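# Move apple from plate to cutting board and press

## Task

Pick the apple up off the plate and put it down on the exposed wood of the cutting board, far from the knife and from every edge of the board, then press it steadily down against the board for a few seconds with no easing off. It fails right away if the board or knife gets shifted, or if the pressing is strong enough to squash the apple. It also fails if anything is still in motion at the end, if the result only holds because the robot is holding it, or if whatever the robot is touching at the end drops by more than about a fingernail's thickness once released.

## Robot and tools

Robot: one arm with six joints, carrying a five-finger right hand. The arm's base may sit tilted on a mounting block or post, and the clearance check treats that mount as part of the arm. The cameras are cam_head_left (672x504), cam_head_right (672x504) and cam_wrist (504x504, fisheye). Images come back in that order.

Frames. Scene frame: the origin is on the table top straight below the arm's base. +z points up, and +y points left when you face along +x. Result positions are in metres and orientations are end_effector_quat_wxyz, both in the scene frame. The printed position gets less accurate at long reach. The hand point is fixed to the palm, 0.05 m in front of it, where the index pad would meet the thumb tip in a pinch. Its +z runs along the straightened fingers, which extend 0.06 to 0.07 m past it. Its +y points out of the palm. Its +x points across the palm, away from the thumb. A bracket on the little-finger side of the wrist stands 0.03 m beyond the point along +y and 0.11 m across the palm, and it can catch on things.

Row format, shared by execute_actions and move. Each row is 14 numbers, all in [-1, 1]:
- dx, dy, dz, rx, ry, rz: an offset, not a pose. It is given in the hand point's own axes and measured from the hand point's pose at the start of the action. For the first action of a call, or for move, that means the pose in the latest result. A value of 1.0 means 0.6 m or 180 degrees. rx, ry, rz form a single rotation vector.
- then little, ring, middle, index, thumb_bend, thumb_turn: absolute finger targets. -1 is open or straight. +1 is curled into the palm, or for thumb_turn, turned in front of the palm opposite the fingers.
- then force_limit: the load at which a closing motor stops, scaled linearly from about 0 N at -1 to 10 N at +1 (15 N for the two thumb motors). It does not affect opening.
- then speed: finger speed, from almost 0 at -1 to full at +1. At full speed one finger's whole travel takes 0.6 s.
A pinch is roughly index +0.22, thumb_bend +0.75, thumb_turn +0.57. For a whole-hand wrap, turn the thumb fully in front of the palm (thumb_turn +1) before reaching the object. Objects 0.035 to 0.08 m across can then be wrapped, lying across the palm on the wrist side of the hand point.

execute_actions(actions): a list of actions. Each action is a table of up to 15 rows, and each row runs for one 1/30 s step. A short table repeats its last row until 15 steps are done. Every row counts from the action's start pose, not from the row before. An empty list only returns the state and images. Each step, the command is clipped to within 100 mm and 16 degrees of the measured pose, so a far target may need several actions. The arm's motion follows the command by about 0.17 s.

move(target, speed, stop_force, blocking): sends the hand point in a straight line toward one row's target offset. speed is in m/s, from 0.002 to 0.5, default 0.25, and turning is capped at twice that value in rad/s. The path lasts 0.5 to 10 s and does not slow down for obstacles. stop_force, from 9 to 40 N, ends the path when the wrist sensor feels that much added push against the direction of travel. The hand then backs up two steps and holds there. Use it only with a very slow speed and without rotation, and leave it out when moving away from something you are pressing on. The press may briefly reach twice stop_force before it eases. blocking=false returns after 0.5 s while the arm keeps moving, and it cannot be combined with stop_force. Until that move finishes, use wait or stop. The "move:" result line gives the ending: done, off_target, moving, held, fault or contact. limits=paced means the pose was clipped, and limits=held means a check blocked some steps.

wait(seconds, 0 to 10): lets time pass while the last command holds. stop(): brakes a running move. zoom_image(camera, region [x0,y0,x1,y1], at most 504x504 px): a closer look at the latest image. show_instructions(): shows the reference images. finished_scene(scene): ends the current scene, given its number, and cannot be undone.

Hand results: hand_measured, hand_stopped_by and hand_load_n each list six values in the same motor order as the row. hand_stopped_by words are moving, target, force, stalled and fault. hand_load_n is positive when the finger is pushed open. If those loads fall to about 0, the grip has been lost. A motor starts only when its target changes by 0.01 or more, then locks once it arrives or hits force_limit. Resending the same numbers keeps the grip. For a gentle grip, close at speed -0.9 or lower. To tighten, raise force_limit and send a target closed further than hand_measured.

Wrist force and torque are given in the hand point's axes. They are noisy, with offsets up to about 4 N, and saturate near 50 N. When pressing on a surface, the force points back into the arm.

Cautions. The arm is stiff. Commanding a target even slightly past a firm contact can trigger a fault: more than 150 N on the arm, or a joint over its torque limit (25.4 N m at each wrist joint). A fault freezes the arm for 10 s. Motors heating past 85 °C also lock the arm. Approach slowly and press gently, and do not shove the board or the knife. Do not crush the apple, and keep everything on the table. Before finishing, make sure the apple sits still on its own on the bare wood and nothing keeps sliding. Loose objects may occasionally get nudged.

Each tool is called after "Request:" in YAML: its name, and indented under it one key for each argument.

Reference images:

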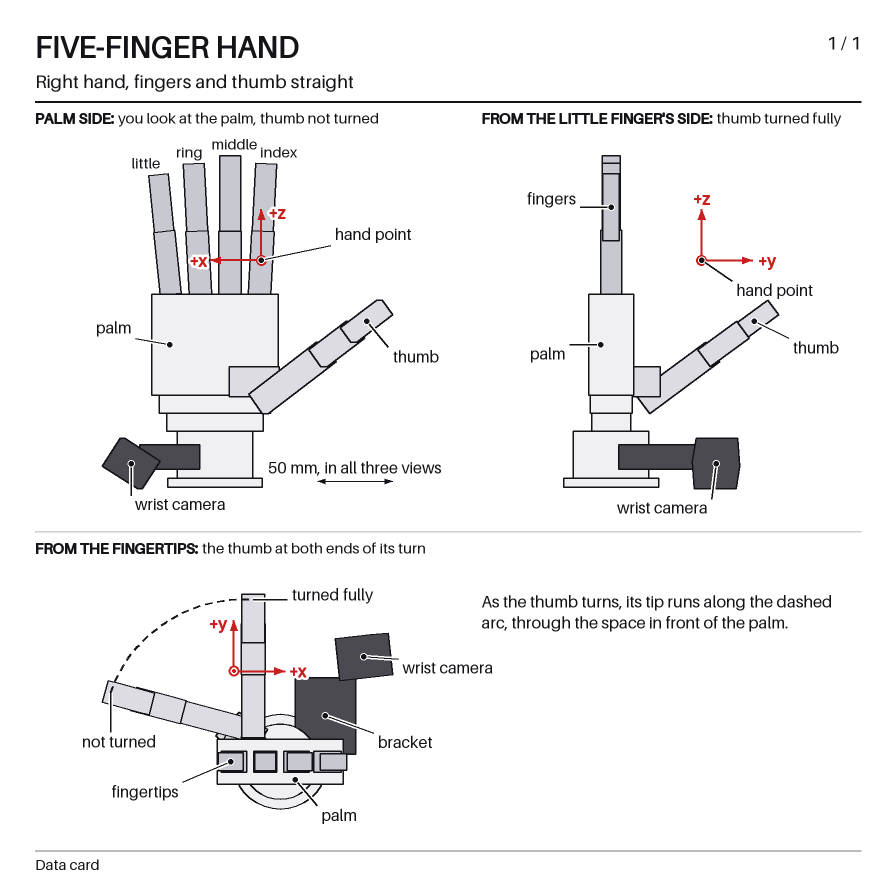

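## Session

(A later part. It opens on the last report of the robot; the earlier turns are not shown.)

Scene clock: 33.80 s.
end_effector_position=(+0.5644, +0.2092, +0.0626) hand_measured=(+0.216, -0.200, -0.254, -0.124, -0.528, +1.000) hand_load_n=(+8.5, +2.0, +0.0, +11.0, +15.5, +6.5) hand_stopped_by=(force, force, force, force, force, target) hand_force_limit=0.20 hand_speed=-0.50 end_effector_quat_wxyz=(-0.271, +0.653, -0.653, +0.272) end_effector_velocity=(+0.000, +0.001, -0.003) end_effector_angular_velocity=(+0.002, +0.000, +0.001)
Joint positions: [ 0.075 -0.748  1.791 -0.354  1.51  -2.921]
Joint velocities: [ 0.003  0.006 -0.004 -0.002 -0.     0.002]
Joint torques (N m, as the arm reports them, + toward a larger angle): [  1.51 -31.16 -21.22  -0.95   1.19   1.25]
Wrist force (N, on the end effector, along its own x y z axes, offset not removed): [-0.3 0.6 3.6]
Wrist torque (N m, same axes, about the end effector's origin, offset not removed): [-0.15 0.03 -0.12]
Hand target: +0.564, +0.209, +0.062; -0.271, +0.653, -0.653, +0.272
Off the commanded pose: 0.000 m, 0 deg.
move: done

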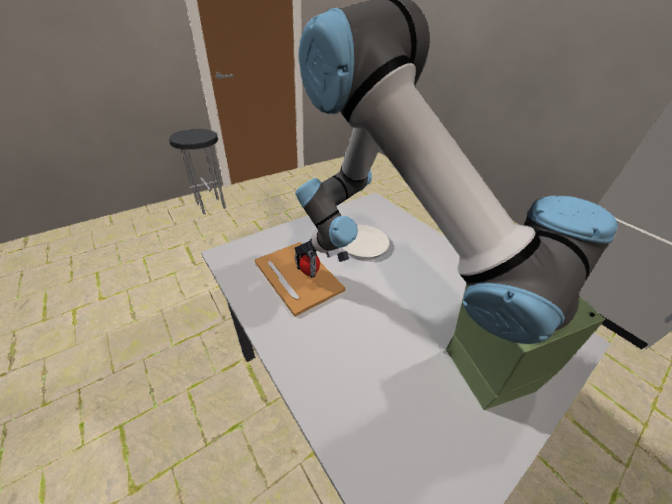

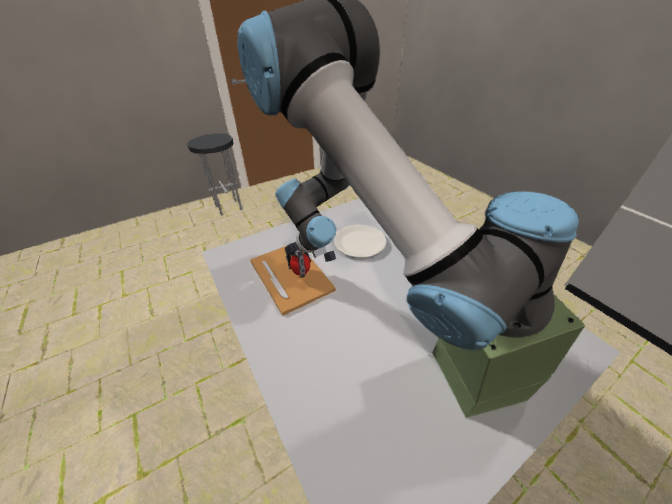

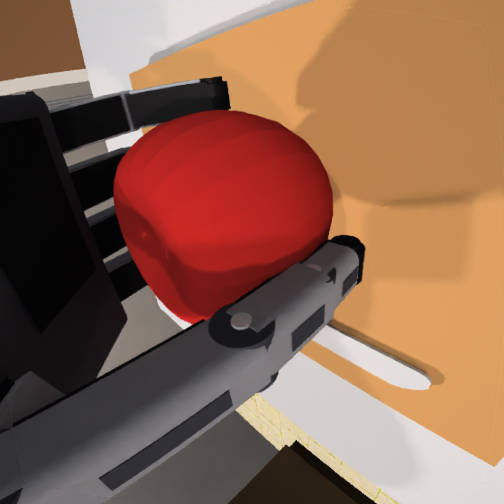

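Request:
move:
  target: [0,0.035,0.035,0,0,0,1,1,1,1,1,1,0.2,-0.5]
  speed: 0.006
  stop_force: 12

Scene clock: 37.67 s.
end_effector_position=(+0.5647, +0.2093, +0.0440) hand_measured=(+0.216, -0.198, -0.254, -0.124, -0.528, +1.000) hand_load_n=(+7.5, +1.0, -1.0, +9.0, +16.0, +5.0) hand_stopped_by=(force, force, force, force, force, target) hand_force_limit=0.20 hand_speed=-0.50 end_effector_quat_wxyz=(-0.271, +0.653, -0.653, +0.272) end_effector_velocity=(+0.001, +0.000, +0.002) end_effector_angular_velocity=(-0.001, +0.001, +0.001)
Joint positions: [ 0.083 -0.706  1.775 -0.38   1.517 -2.916]
Joint velocities: [-0.    -0.004 -0.001  0.005 -0.    -0.002]
Joint torques (N m, as the arm reports them, + toward a larger angle): [-14.55 -39.15   4.83   1.15  -0.56  -0.4 ]
Wrist force (N, on the end effector, along its own x y z axes, offset not removed): [2.3 -10.9 -14.3]
Wrist torque (N m, same axes, about the end effector's origin, offset not removed): [-0.62 0.33 -0.37]
Hand target: +0.564, +0.209, +0.044; -0.271, +0.653, -0.653, +0.272
Off the commanded pose: 0.011 m, 0 deg.
move: contact

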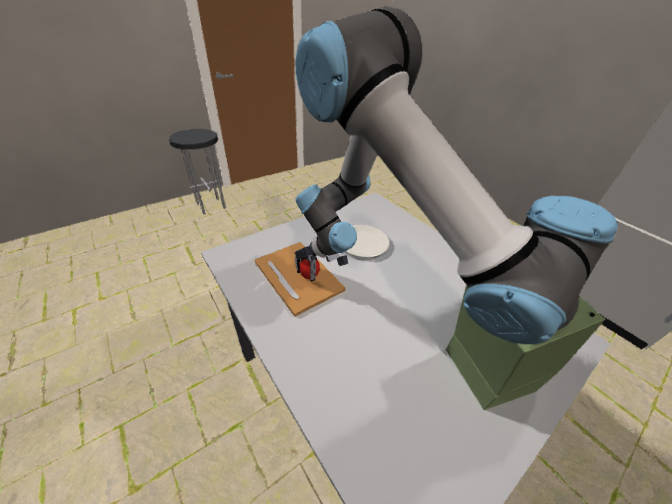

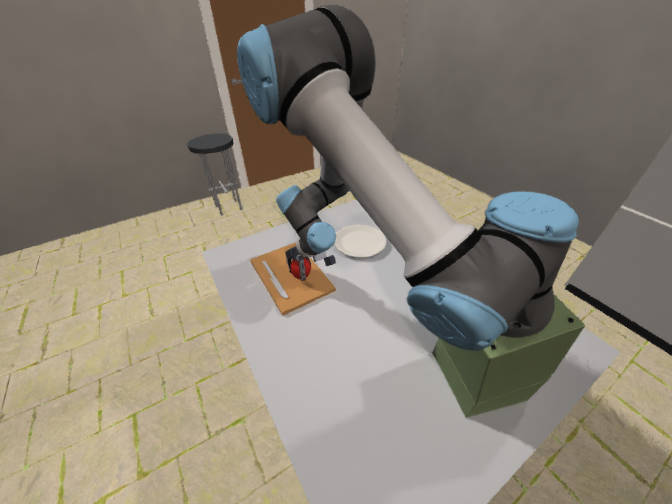

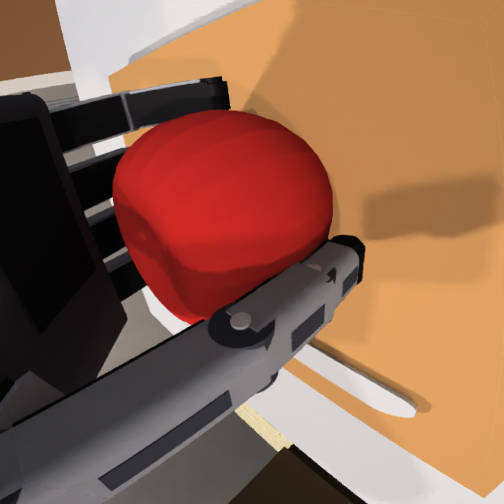

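Request:
wait:
  seconds: 1

Request:
zoom_image:
  camera: "cam_head_left"
  region: [270, 230, 350, 300]

Scene clock: 39.20 s.
end_effector_position=(+0.5645, +0.2092, +0.0443) hand_measured=(+0.216, -0.198, -0.254, -0.124, -0.528, +1.000) hand_load_n=(+8.5, +1.5, +0.0, +10.0, +15.5, +5.5) hand_stopped_by=(force, force, force, force, force, target) hand_force_limit=0.20 hand_speed=-0.50 end_effector_quat_wxyz=(-0.271, +0.653, -0.653, +0.272) end_effector_velocity=(-0.000, +0.000, +0.000) end_effector_angular_velocity=(+0.001, +0.001, +0.001)
Joint positions: [ 0.083 -0.707  1.775 -0.38   1.517 -2.916]
Joint velocities: [-0.    -0.001  0.001  0.    -0.002 -0.   ]
Joint torques (N m, as the arm reports them, + toward a larger angle): [-16.86 -42.4    5.51   2.29  -1.18  -0.73]
Wrist force (N, on the end effector, along its own x y z axes, offset not removed): [0.0 -5.8 -4.7]
Wrist torque (N m, same axes, about the end effector's origin, offset not removed): [-0.44 0.29 -0.30]
Hand target: +0.564, +0.209, +0.044; -0.271, +0.653, -0.653, +0.272
Off the commanded pose: 0.011 m, 0 deg.
wait: 1.00 s; at rest from the start

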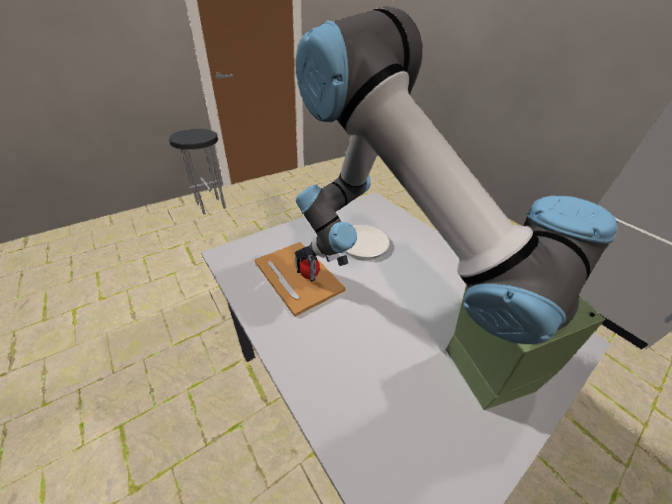

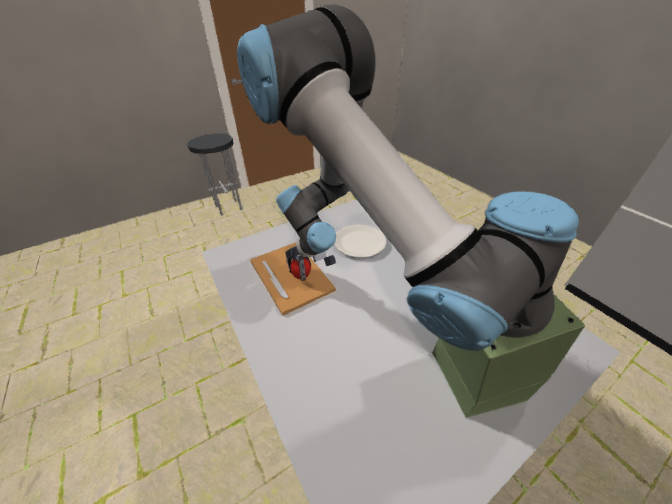

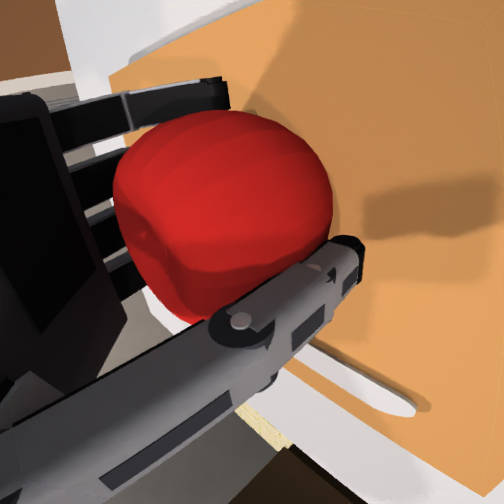

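Region (270, 230, 350, 300) of cam_head_left's 672x504 image, scaled by 6.300, with more detail than that image has; it fills the top 441 rows of this view, and the rest is white.

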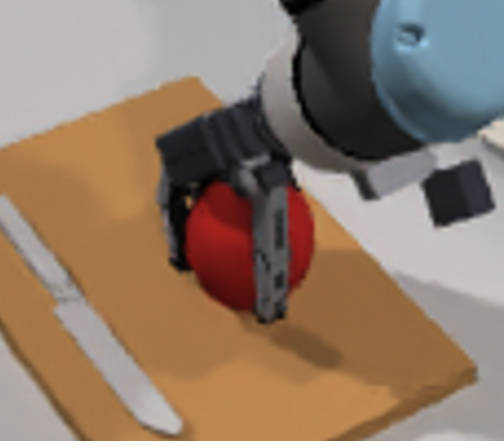

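Request:
execute_actions:
  actions:
    - [[0,-0.002,-0.002,0,0,0,1,1,1,1,1,1,0.2,-0.5]]
    - [[0,0,0,0,0,0,-0.1,-0.45,-0.5,-0.4,-0.7,1,0.2,-0.8]]
    - [[0,0,0,0,0,0,-0.1,-0.45,-0.5,-0.4,-0.7,1,0.2,-0.8]]
    - [[0,0,0,0,0,0,-0.1,-0.45,-0.5,-0.4,-0.7,1,0.2,-0.8]]

Request:
zoom_image:
  camera: "cam_head_left"
  region: [270, 230, 350, 300]

Scene clock: 43.47 s.
end_effector_position=(+0.5645, +0.2092, +0.0460) hand_measured=(-0.100, -0.450, -0.500, -0.400, -0.700, +1.000) hand_load_n=(+0.0, +0.0, +0.0, +0.0, +0.0, +0.0) hand_stopped_by=(target, target, target, target, target, target) hand_force_limit=0.20 hand_speed=-0.80 end_effector_quat_wxyz=(-0.271, +0.653, -0.653, +0.272) end_effector_velocity=(+0.002, -0.001, +0.000) end_effector_angular_velocity=(-0.001, -0.003, -0.002)
Joint positions: [ 0.082 -0.71   1.777 -0.378  1.516 -2.916]
Joint velocities: [-0.     0.    -0.002 -0.001  0.002  0.   ]
Joint torques (N m, as the arm reports them, + toward a larger angle): [-15.4  -41.72   3.68   0.84  -0.82  -1.03]
Wrist force (N, on the end effector, along its own x y z axes, offset not removed): [-1.6 0.1 3.1]
Wrist torque (N m, same axes, about the end effector's origin, offset not removed): [-0.08 0.23 -0.23]
Hand target: +0.564, +0.209, +0.046; -0.271, +0.653, -0.653, +0.272
Off the commanded pose: 0.000 m, 0 deg.

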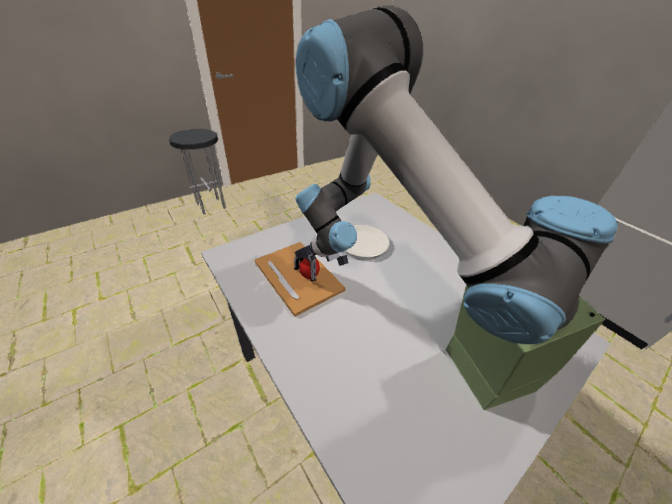

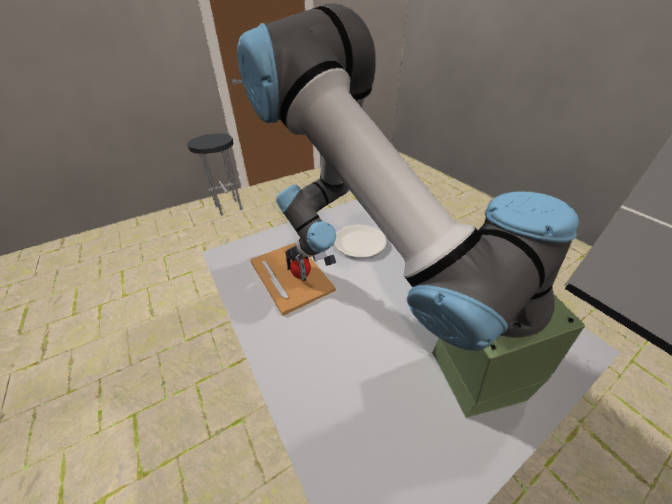

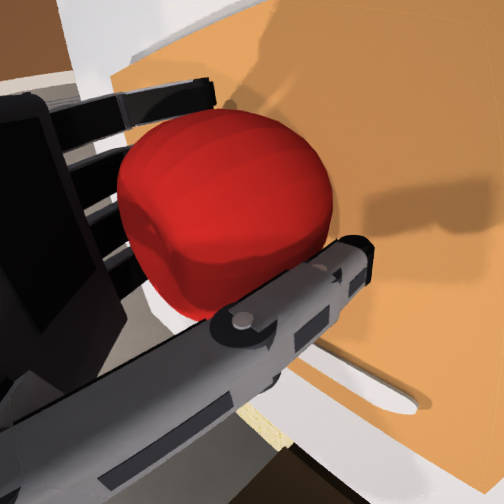

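Region (270, 230, 350, 300) of cam_head_left's 672x504 image, scaled by 6.300, with more detail than that image has; it fills the top 441 rows of this view, and the rest is white.

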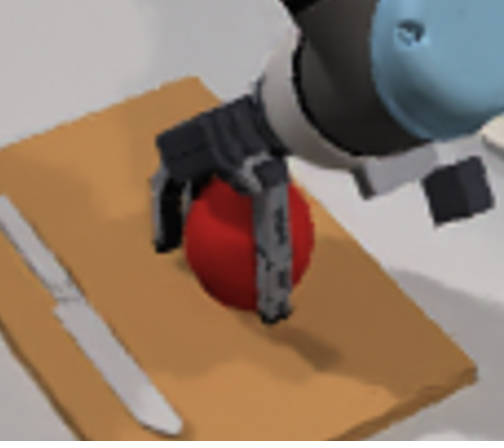

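Request:
move:
  target: [0,-0.047,-0.047,0,0,0,-1,-1,-1,-1,-1,1,0.2,0.3]
  speed: 0.08

Request:
move:
  target: [0,-0.03,-0.03,0,0,0,-1,-1,-1,-1,-1,-1,0.2,1]
  speed: 0.08

Scene clock: 47.63 s.
end_effector_position=(+0.5644, +0.2093, +0.0856) hand_measured=(-1.000, -1.000, -1.000, -1.000, -1.000, +1.000) hand_load_n=(+0.0, +0.0, +0.0, +0.0, +0.0, +0.0) hand_stopped_by=(target, target, target, target, target, target) hand_force_limit=0.20 hand_speed=0.30 end_effector_quat_wxyz=(-0.271, +0.653, -0.653, +0.272) end_effector_velocity=(+0.000, +0.000, +0.002) end_effector_angular_velocity=(+0.001, -0.001, +0.001)
Joint positions: [ 0.065 -0.798  1.807 -0.32   1.503 -2.928]
Joint velocities: [-0.001 -0.005  0.002  0.002 -0.002 -0.001]
Joint torques (N m, as the arm reports them, + toward a larger angle): [-15.25 -43.81   3.36   2.21  -0.96  -1.1 ]
Wrist force (N, on the end effector, along its own x y z axes, offset not removed): [-1.5 -1.4 3.0]
Wrist torque (N m, same axes, about the end effector's origin, offset not removed): [-0.30 0.18 -0.37]
Hand target: +0.564, +0.209, +0.086; -0.271, +0.653, -0.653, +0.272
Off the commanded pose: 0.000 m, 0 deg.
move: done

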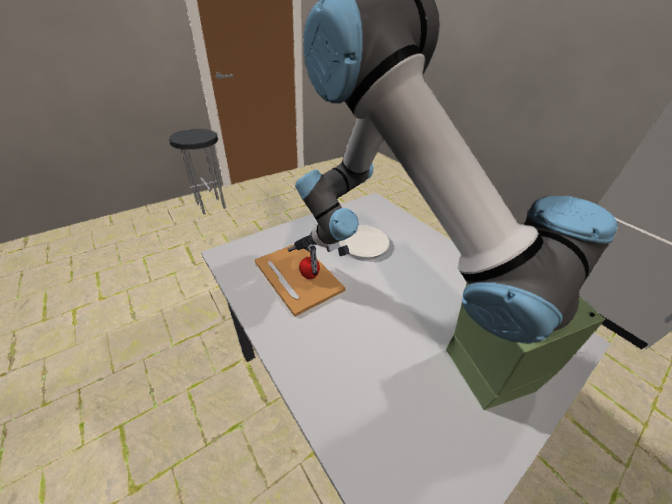

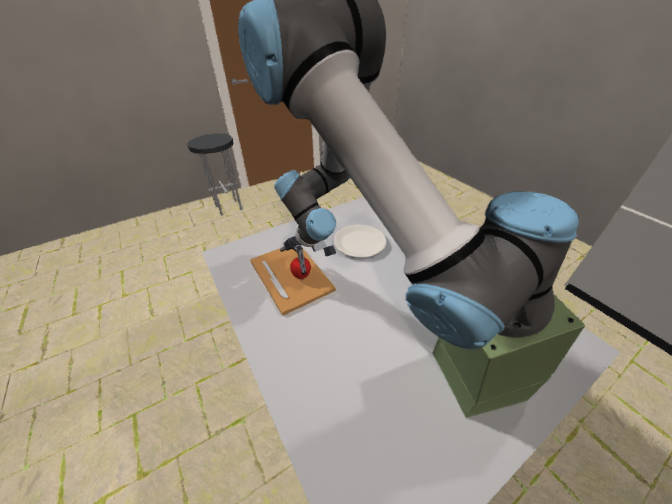

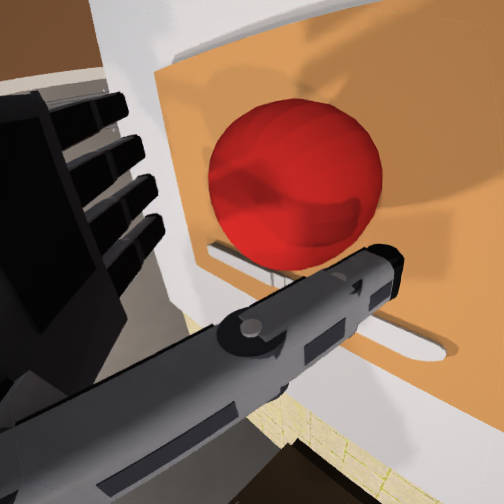

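Scene clock: 48.63 s.
end_effector_position=(+0.5643, +0.2094, +0.1109) hand_measured=(-1.000, -1.000, -1.000, -1.000, -1.000, -1.000) hand_load_n=(+0.0, +0.0, +0.0, +0.0, +0.0, +0.0) hand_stopped_by=(target, target, target, target, target, target) hand_force_limit=0.20 hand_speed=1.00 end_effector_quat_wxyz=(-0.271, +0.653, -0.653, +0.272) end_effector_velocity=(+0.001, -0.001, +0.002) end_effector_angular_velocity=(-0.002, -0.003, -0.001)
Joint positions: [ 0.053 -0.853  1.822 -0.279  1.494 -2.935]
Joint velocities: [-0.001 -0.003 -0.     0.001  0.002 -0.001]
Joint torques (N m, as the arm reports them, + toward a larger angle): [-16.06 -42.64   3.04   1.8   -1.15  -1.05]
Wrist force (N, on the end effector, along its own x y z axes, offset not removed): [-2.2 0.8 3.4]
Wrist torque (N m, same axes, about the end effector's origin, offset not removed): [-0.01 0.23 -0.24]
Hand target: +0.564, +0.209, +0.111; -0.271, +0.653, -0.653, +0.272
Off the commanded pose: 0.000 m, 0 deg.
move: done

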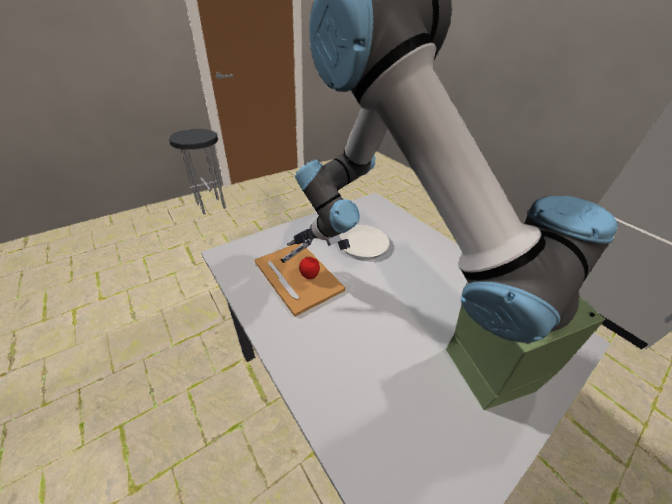

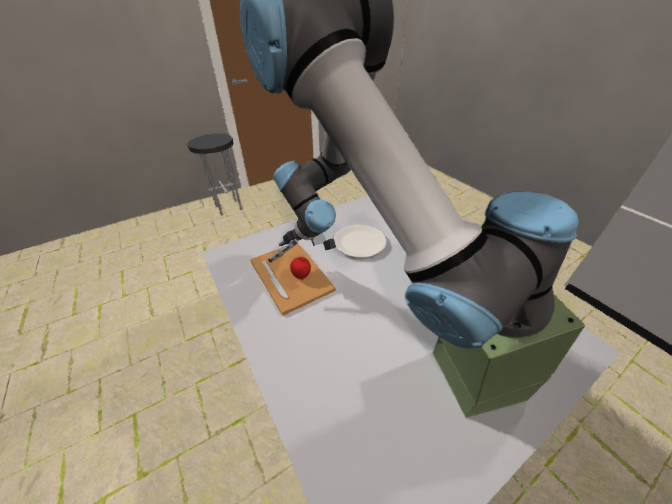

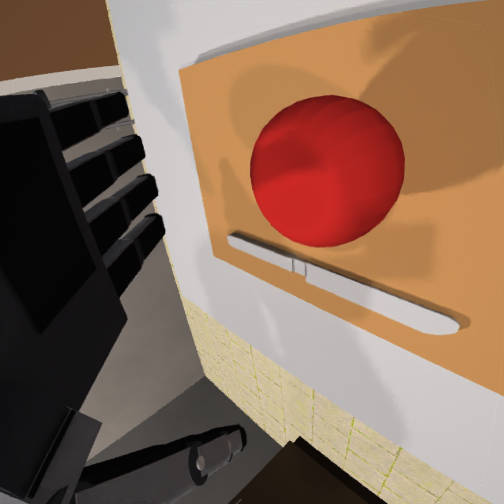

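Request:
move:
  target: [-0.005,0.0495,0.0943,0.139,0,0,-1,-1,-1,-1,-1,-1,0.2,1]
  speed: 0.15

Request:
zoom_image:
  camera: "cam_head_left"
  region: [250, 210, 370, 320]

Request:
zoom_image:
  camera: "cam_head_right"
  region: [240, 210, 360, 320]

Scene clock: 51.40 s.
end_effector_position=(+0.5834, +0.2122, +0.0502) hand_measured=(-1.000, -1.000, -1.000, -1.000, -1.000, -1.000) hand_load_n=(+0.0, +0.0, +0.0, +0.0, +0.0, +0.0) hand_stopped_by=(target, target, target, target, target, target) hand_force_limit=0.20 hand_speed=1.00 end_effector_quat_wxyz=(-0.405, +0.580, -0.578, +0.407) end_effector_velocity=(+0.000, +0.000, -0.003) end_effector_angular_velocity=(-0.000, -0.011, +0.001)
Joint positions: [ 0.144 -0.655  1.984 -1.064  1.675 -2.899]
Joint velocities: [ 0.003  0.011 -0.    -0.022  0.005 -0.001]
Joint torques (N m, as the arm reports them, + toward a larger angle): [  3.04 -30.8    8.63  -2.88   2.    -1.17]
Wrist force (N, on the end effector, along its own x y z axes, offset not removed): [0.7 -1.5 1.3]
Wrist torque (N m, same axes, about the end effector's origin, offset not removed): [-0.19 -0.03 -0.12]
Hand target: +0.583, +0.212, +0.050; -0.406, +0.579, -0.578, +0.407
Off the commanded pose: 0.000 m, 0 deg.
move: done

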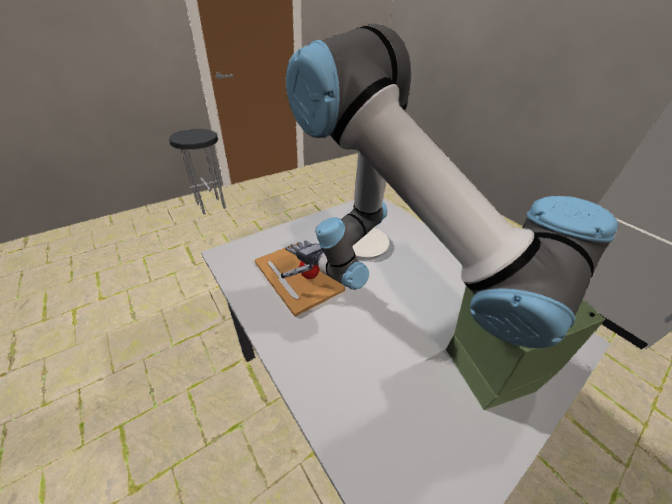

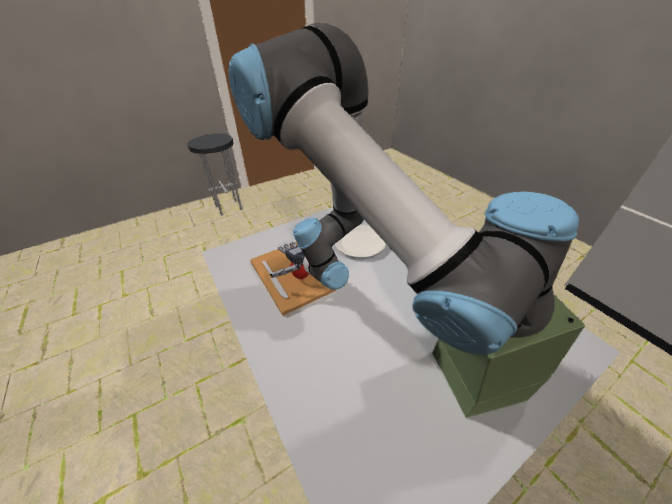

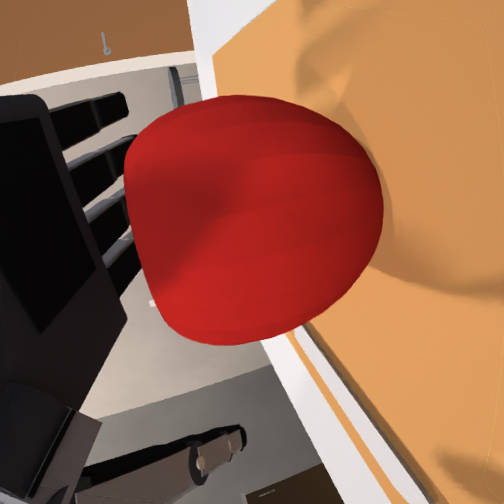

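Region (250, 210, 370, 320) of cam_head_left's 672x504 image, scaled by 4.200, with more detail than that image has; it fills the top 462 rows of this view, and the rest is white.

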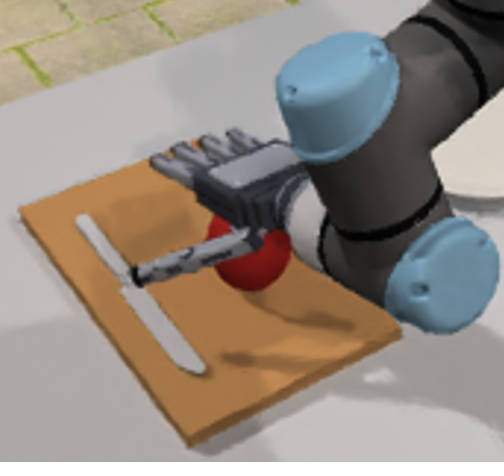

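Region (240, 210, 360, 320) of cam_head_right's 672x504 image, scaled by 4.200, with more detail than that image has; it fills the top 462 rows of this view, and the rest is white.

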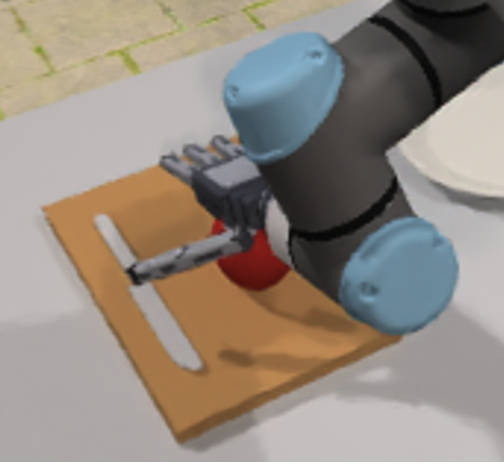

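Request:
move:
  target: [0,0.0548,0.02,0,0,0,-1,-1,-1,-1,-1,-1,0.2,1]
  speed: 0.007
  stop_force: 14

Request:
wait:
  seconds: 1

Scene clock: 55.33 s.
end_effector_position=(+0.5837, +0.2122, +0.0310) hand_measured=(-1.000, -1.000, -1.000, -1.000, -1.000, -1.000) hand_load_n=(+0.0, +0.0, +0.0, +0.0, +0.0, +0.0) hand_stopped_by=(target, target, target, target, target, target) hand_force_limit=0.20 hand_speed=1.00 end_effector_quat_wxyz=(-0.405, +0.579, -0.578, +0.407) end_effector_velocity=(-0.000, -0.000, +0.002) end_effector_angular_velocity=(-0.001, +0.002, -0.001)
Joint positions: [ 0.153 -0.605  1.958 -1.088  1.684 -2.896]
Joint velocities: [-0.001 -0.007  0.004  0.005  0.    -0.001]
Joint torques (N m, as the arm reports them, + toward a larger angle): [-13.84 -33.19  14.27   4.52  -1.75   0.57]
Wrist force (N, on the end effector, along its own x y z axes, offset not removed): [-1.4 -18.3 -3.0]
Wrist torque (N m, same axes, about the end effector's origin, offset not removed): [-0.13 0.45 -0.68]
Hand target: +0.584, +0.212, +0.031; -0.405, +0.579, -0.578, +0.407
Off the commanded pose: 0.016 m, 0 deg.
move: contact

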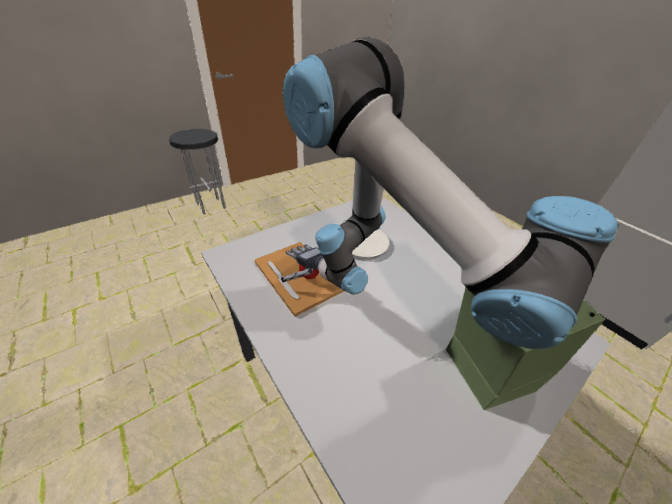

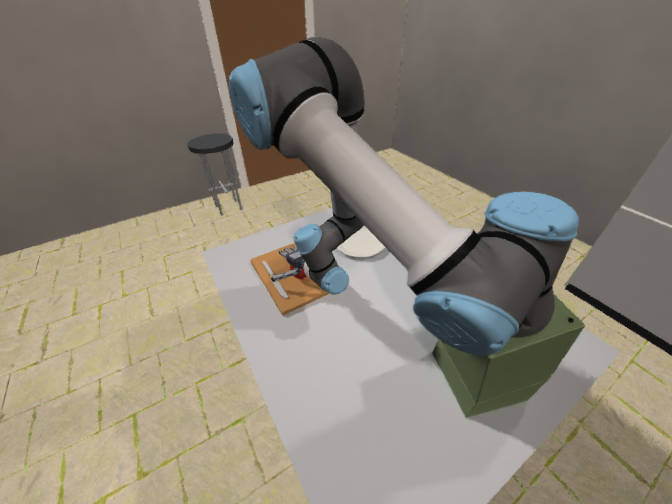

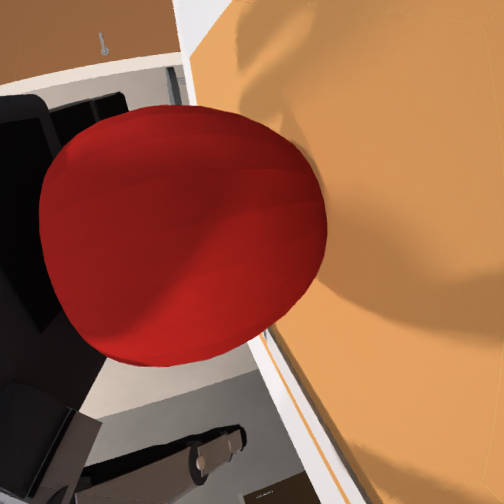

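Scene clock: 56.33 s.
end_effector_position=(+0.5836, +0.2121, +0.0313) hand_measured=(-1.000, -1.000, -1.000, -1.000, -1.000, -1.000) hand_load_n=(+0.0, +0.0, +0.0, +0.0, +0.0, +0.0) hand_stopped_by=(target, target, target, target, target, target) hand_force_limit=0.20 hand_speed=1.00 end_effector_quat_wxyz=(-0.405, +0.579, -0.578, +0.407) end_effector_velocity=(+0.002, +0.001, +0.001) end_effector_angular_velocity=(+0.002, -0.003, +0.001)
Joint positions: [ 0.153 -0.606  1.959 -1.088  1.684 -2.896]
Joint velocities: [ 0.    -0.002 -0.002  0.    -0.     0.001]
Joint torques (N m, as the arm reports them, + toward a larger angle): [-14.45 -35.71  12.68   3.23  -1.67  -1.33]
Wrist force (N, on the end effector, along its own x y z axes, offset not removed): [-0.9 -12.3 -2.3]
Wrist torque (N m, same axes, about the end effector's origin, offset not removed): [-0.11 0.35 -0.47]
Hand target: +0.584, +0.212, +0.031; -0.405, +0.579, -0.578, +0.407
Off the commanded pose: 0.016 m, 0 deg.
wait: 1.00 s; at rest by 0.17 s

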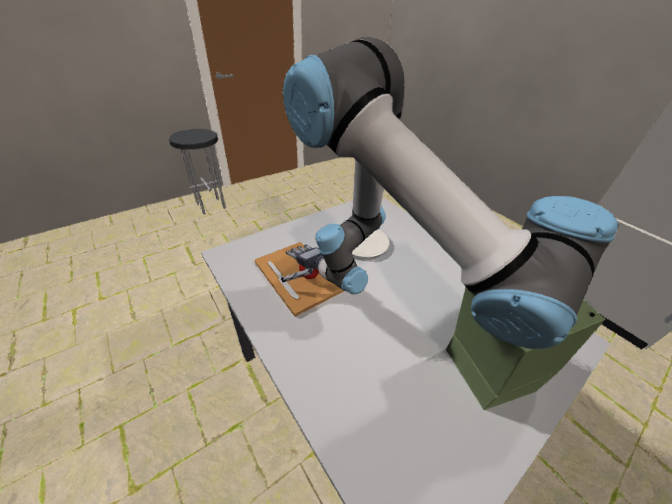

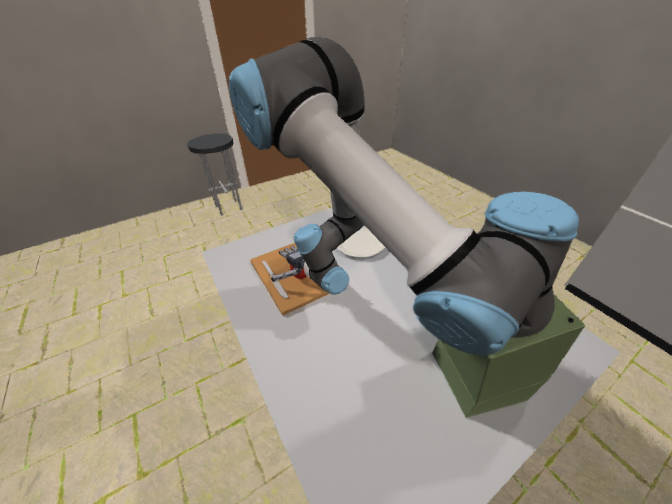

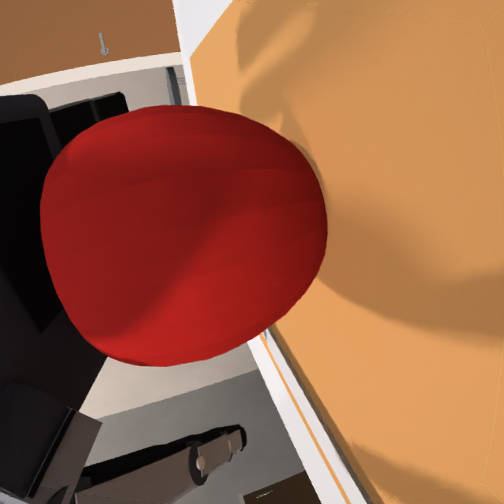

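Request:
wait:
  seconds: 3

Request:
execute_actions:
  actions:
    - [[0,0.0006,0.0002,0,0,0,-1,-1,-1,-1,-1,-1,0.2,1]]

Request:
wait:
  seconds: 1

Scene clock: 59.87 s.
end_effector_position=(+0.5836, +0.2121, +0.0313) hand_measured=(-1.000, -1.000, -1.000, -1.000, -1.000, -1.000) hand_load_n=(+0.0, +0.0, +0.0, +0.0, +0.0, +0.0) hand_stopped_by=(target, target, target, target, target, target) hand_force_limit=0.20 hand_speed=1.00 end_effector_quat_wxyz=(-0.405, +0.579, -0.578, +0.407) end_effector_velocity=(-0.000, +0.000, -0.000) end_effector_angular_velocity=(+0.000, -0.000, +0.000)
Joint positions: [ 0.153 -0.606  1.959 -1.088  1.684 -2.896]
Joint velocities: [ 0.     0.     0.001 -0.002 -0.     0.   ]
Joint torques (N m, as the arm reports them, + toward a larger angle): [-14.85 -37.17  12.24   2.24  -0.96  -1.02]
Wrist force (N, on the end effector, along its own x y z axes, offset not removed): [-2.6 -12.2 -0.9]
Wrist torque (N m, same axes, about the end effector's origin, offset not removed): [-0.15 0.53 -0.55]
Hand target: +0.584, +0.212, +0.031; -0.405, +0.579, -0.578, +0.407
Off the commanded pose: 0.016 m, 0 deg.
wait: 3.00 s; at rest from the start

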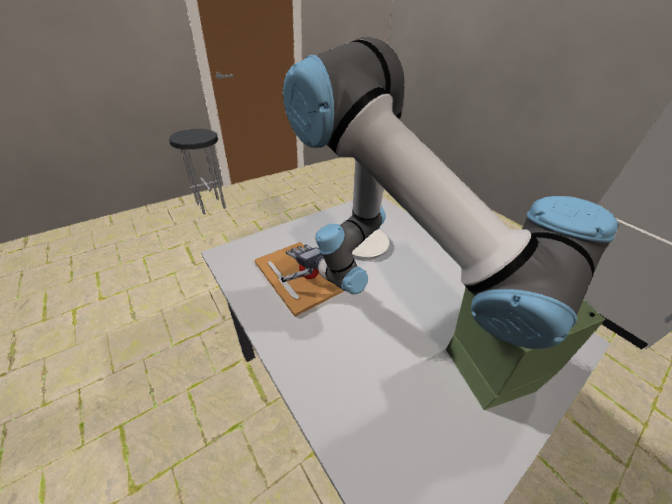

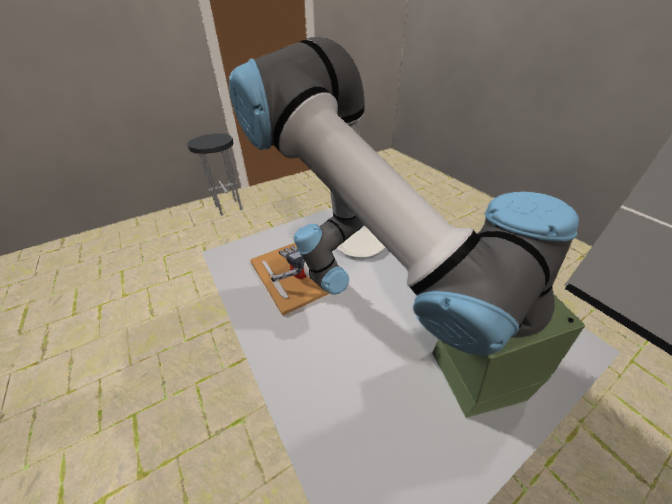

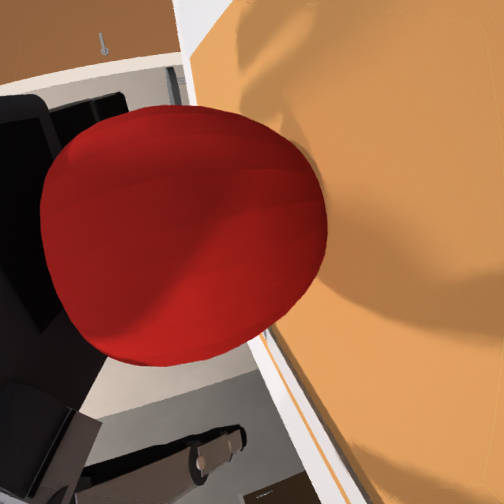

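Scene clock: 60.37 s.
end_effector_position=(+0.5836, +0.2121, +0.0310) hand_measured=(-1.000, -1.000, -1.000, -1.000, -1.000, -1.000) hand_load_n=(+0.0, +0.0, +0.0, +0.0, +0.0, +0.0) hand_stopped_by=(target, target, target, target, target, target) hand_force_limit=0.20 hand_speed=1.00 end_effector_quat_wxyz=(-0.405, +0.579, -0.578, +0.407) end_effector_velocity=(+0.000, +0.000, +0.000) end_effector_angular_velocity=(-0.000, -0.001, -0.000)
Joint positions: [ 0.153 -0.605  1.959 -1.088  1.684 -2.896]
Joint velocities: [ 0.     0.    -0.    -0.     0.001 -0.   ]
Joint torques (N m, as the arm reports them, + toward a larger angle): [  5.46 -20.54 -10.98   1.68   1.02   0.22]
Wrist force (N, on the end effector, along its own x y z axes, offset not removed): [-1.0 -18.2 -3.1]
Wrist torque (N m, same axes, about the end effector's origin, offset not removed): [-0.06 0.27 -0.69]
Hand target: +0.584, +0.212, +0.031; -0.405, +0.579, -0.578, +0.407
Off the commanded pose: 0.000 m, 0 deg.

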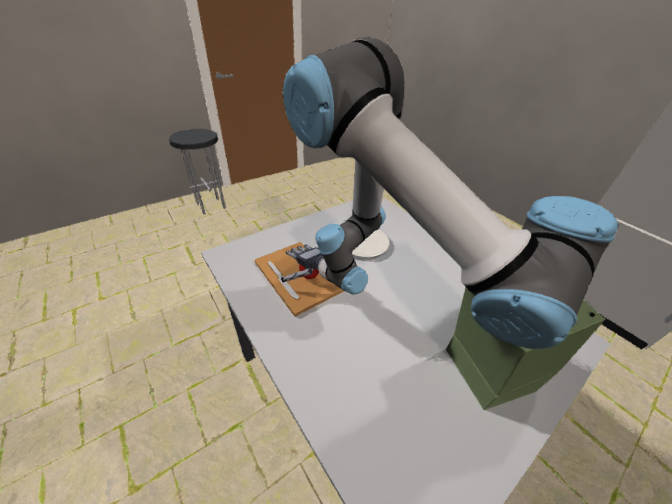

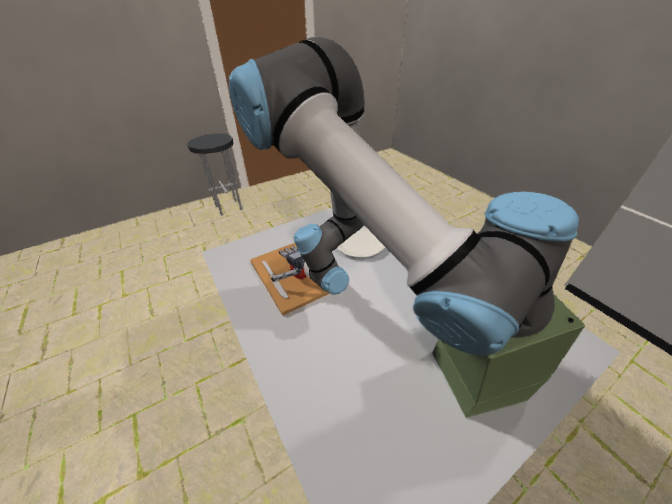

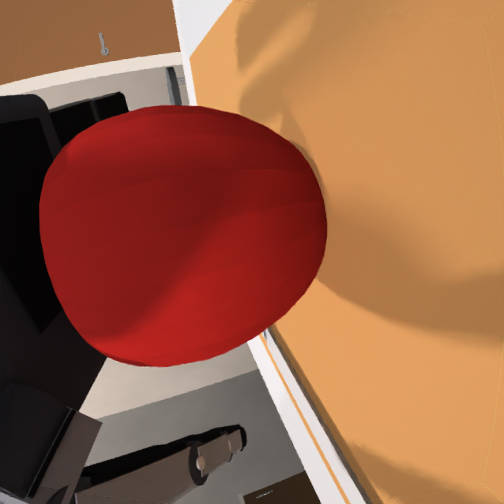

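Scene clock: 61.37 s.
end_effector_position=(+0.5836, +0.2121, +0.0310) hand_measured=(-1.000, -1.000, -1.000, -1.000, -1.000, -1.000) hand_load_n=(+0.0, +0.0, +0.0, +0.0, +0.0, +0.0) hand_stopped_by=(target, target, target, target, target, target) hand_force_limit=0.20 hand_speed=1.00 end_effector_quat_wxyz=(-0.405, +0.579, -0.578, +0.407) end_effector_velocity=(+0.001, +0.000, +0.000) end_effector_angular_velocity=(+0.001, -0.002, -0.001)
Joint positions: [ 0.153 -0.605  1.959 -1.088  1.684 -2.896]
Joint velocities: [ 0.     0.    -0.001 -0.     0.001  0.001]
Joint torques (N m, as the arm reports them, + toward a larger angle): [  5.57 -18.63 -10.53   2.13   0.77   1.09]
Wrist force (N, on the end effector, along its own x y z axes, offset not removed): [-0.1 -20.4 -1.5]
Wrist torque (N m, same axes, about the end effector's origin, offset not removed): [-0.53 0.14 -0.67]
Hand target: +0.584, +0.212, +0.031; -0.405, +0.579, -0.578, +0.407
Off the commanded pose: 0.000 m, 0 deg.
wait: 1.00 s; at rest by 0.17 s

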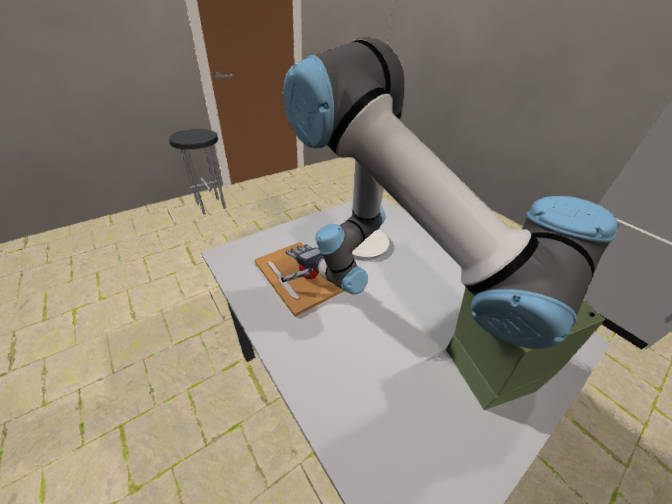

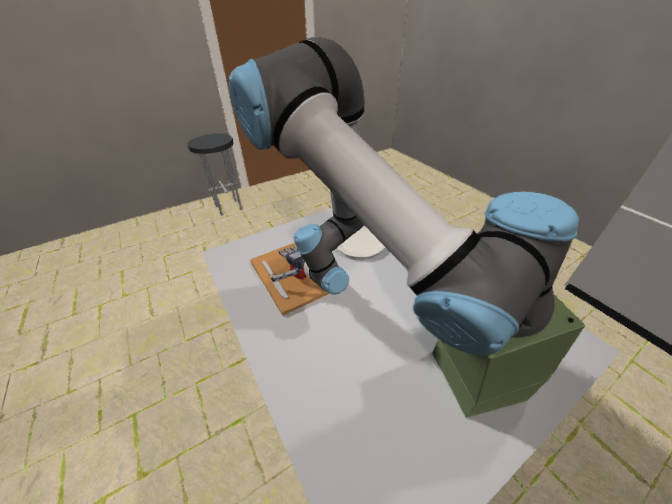

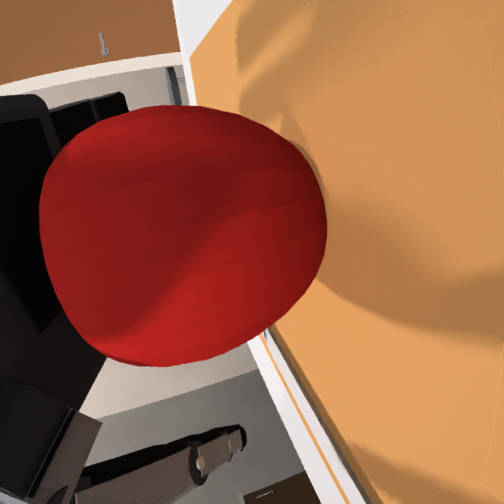

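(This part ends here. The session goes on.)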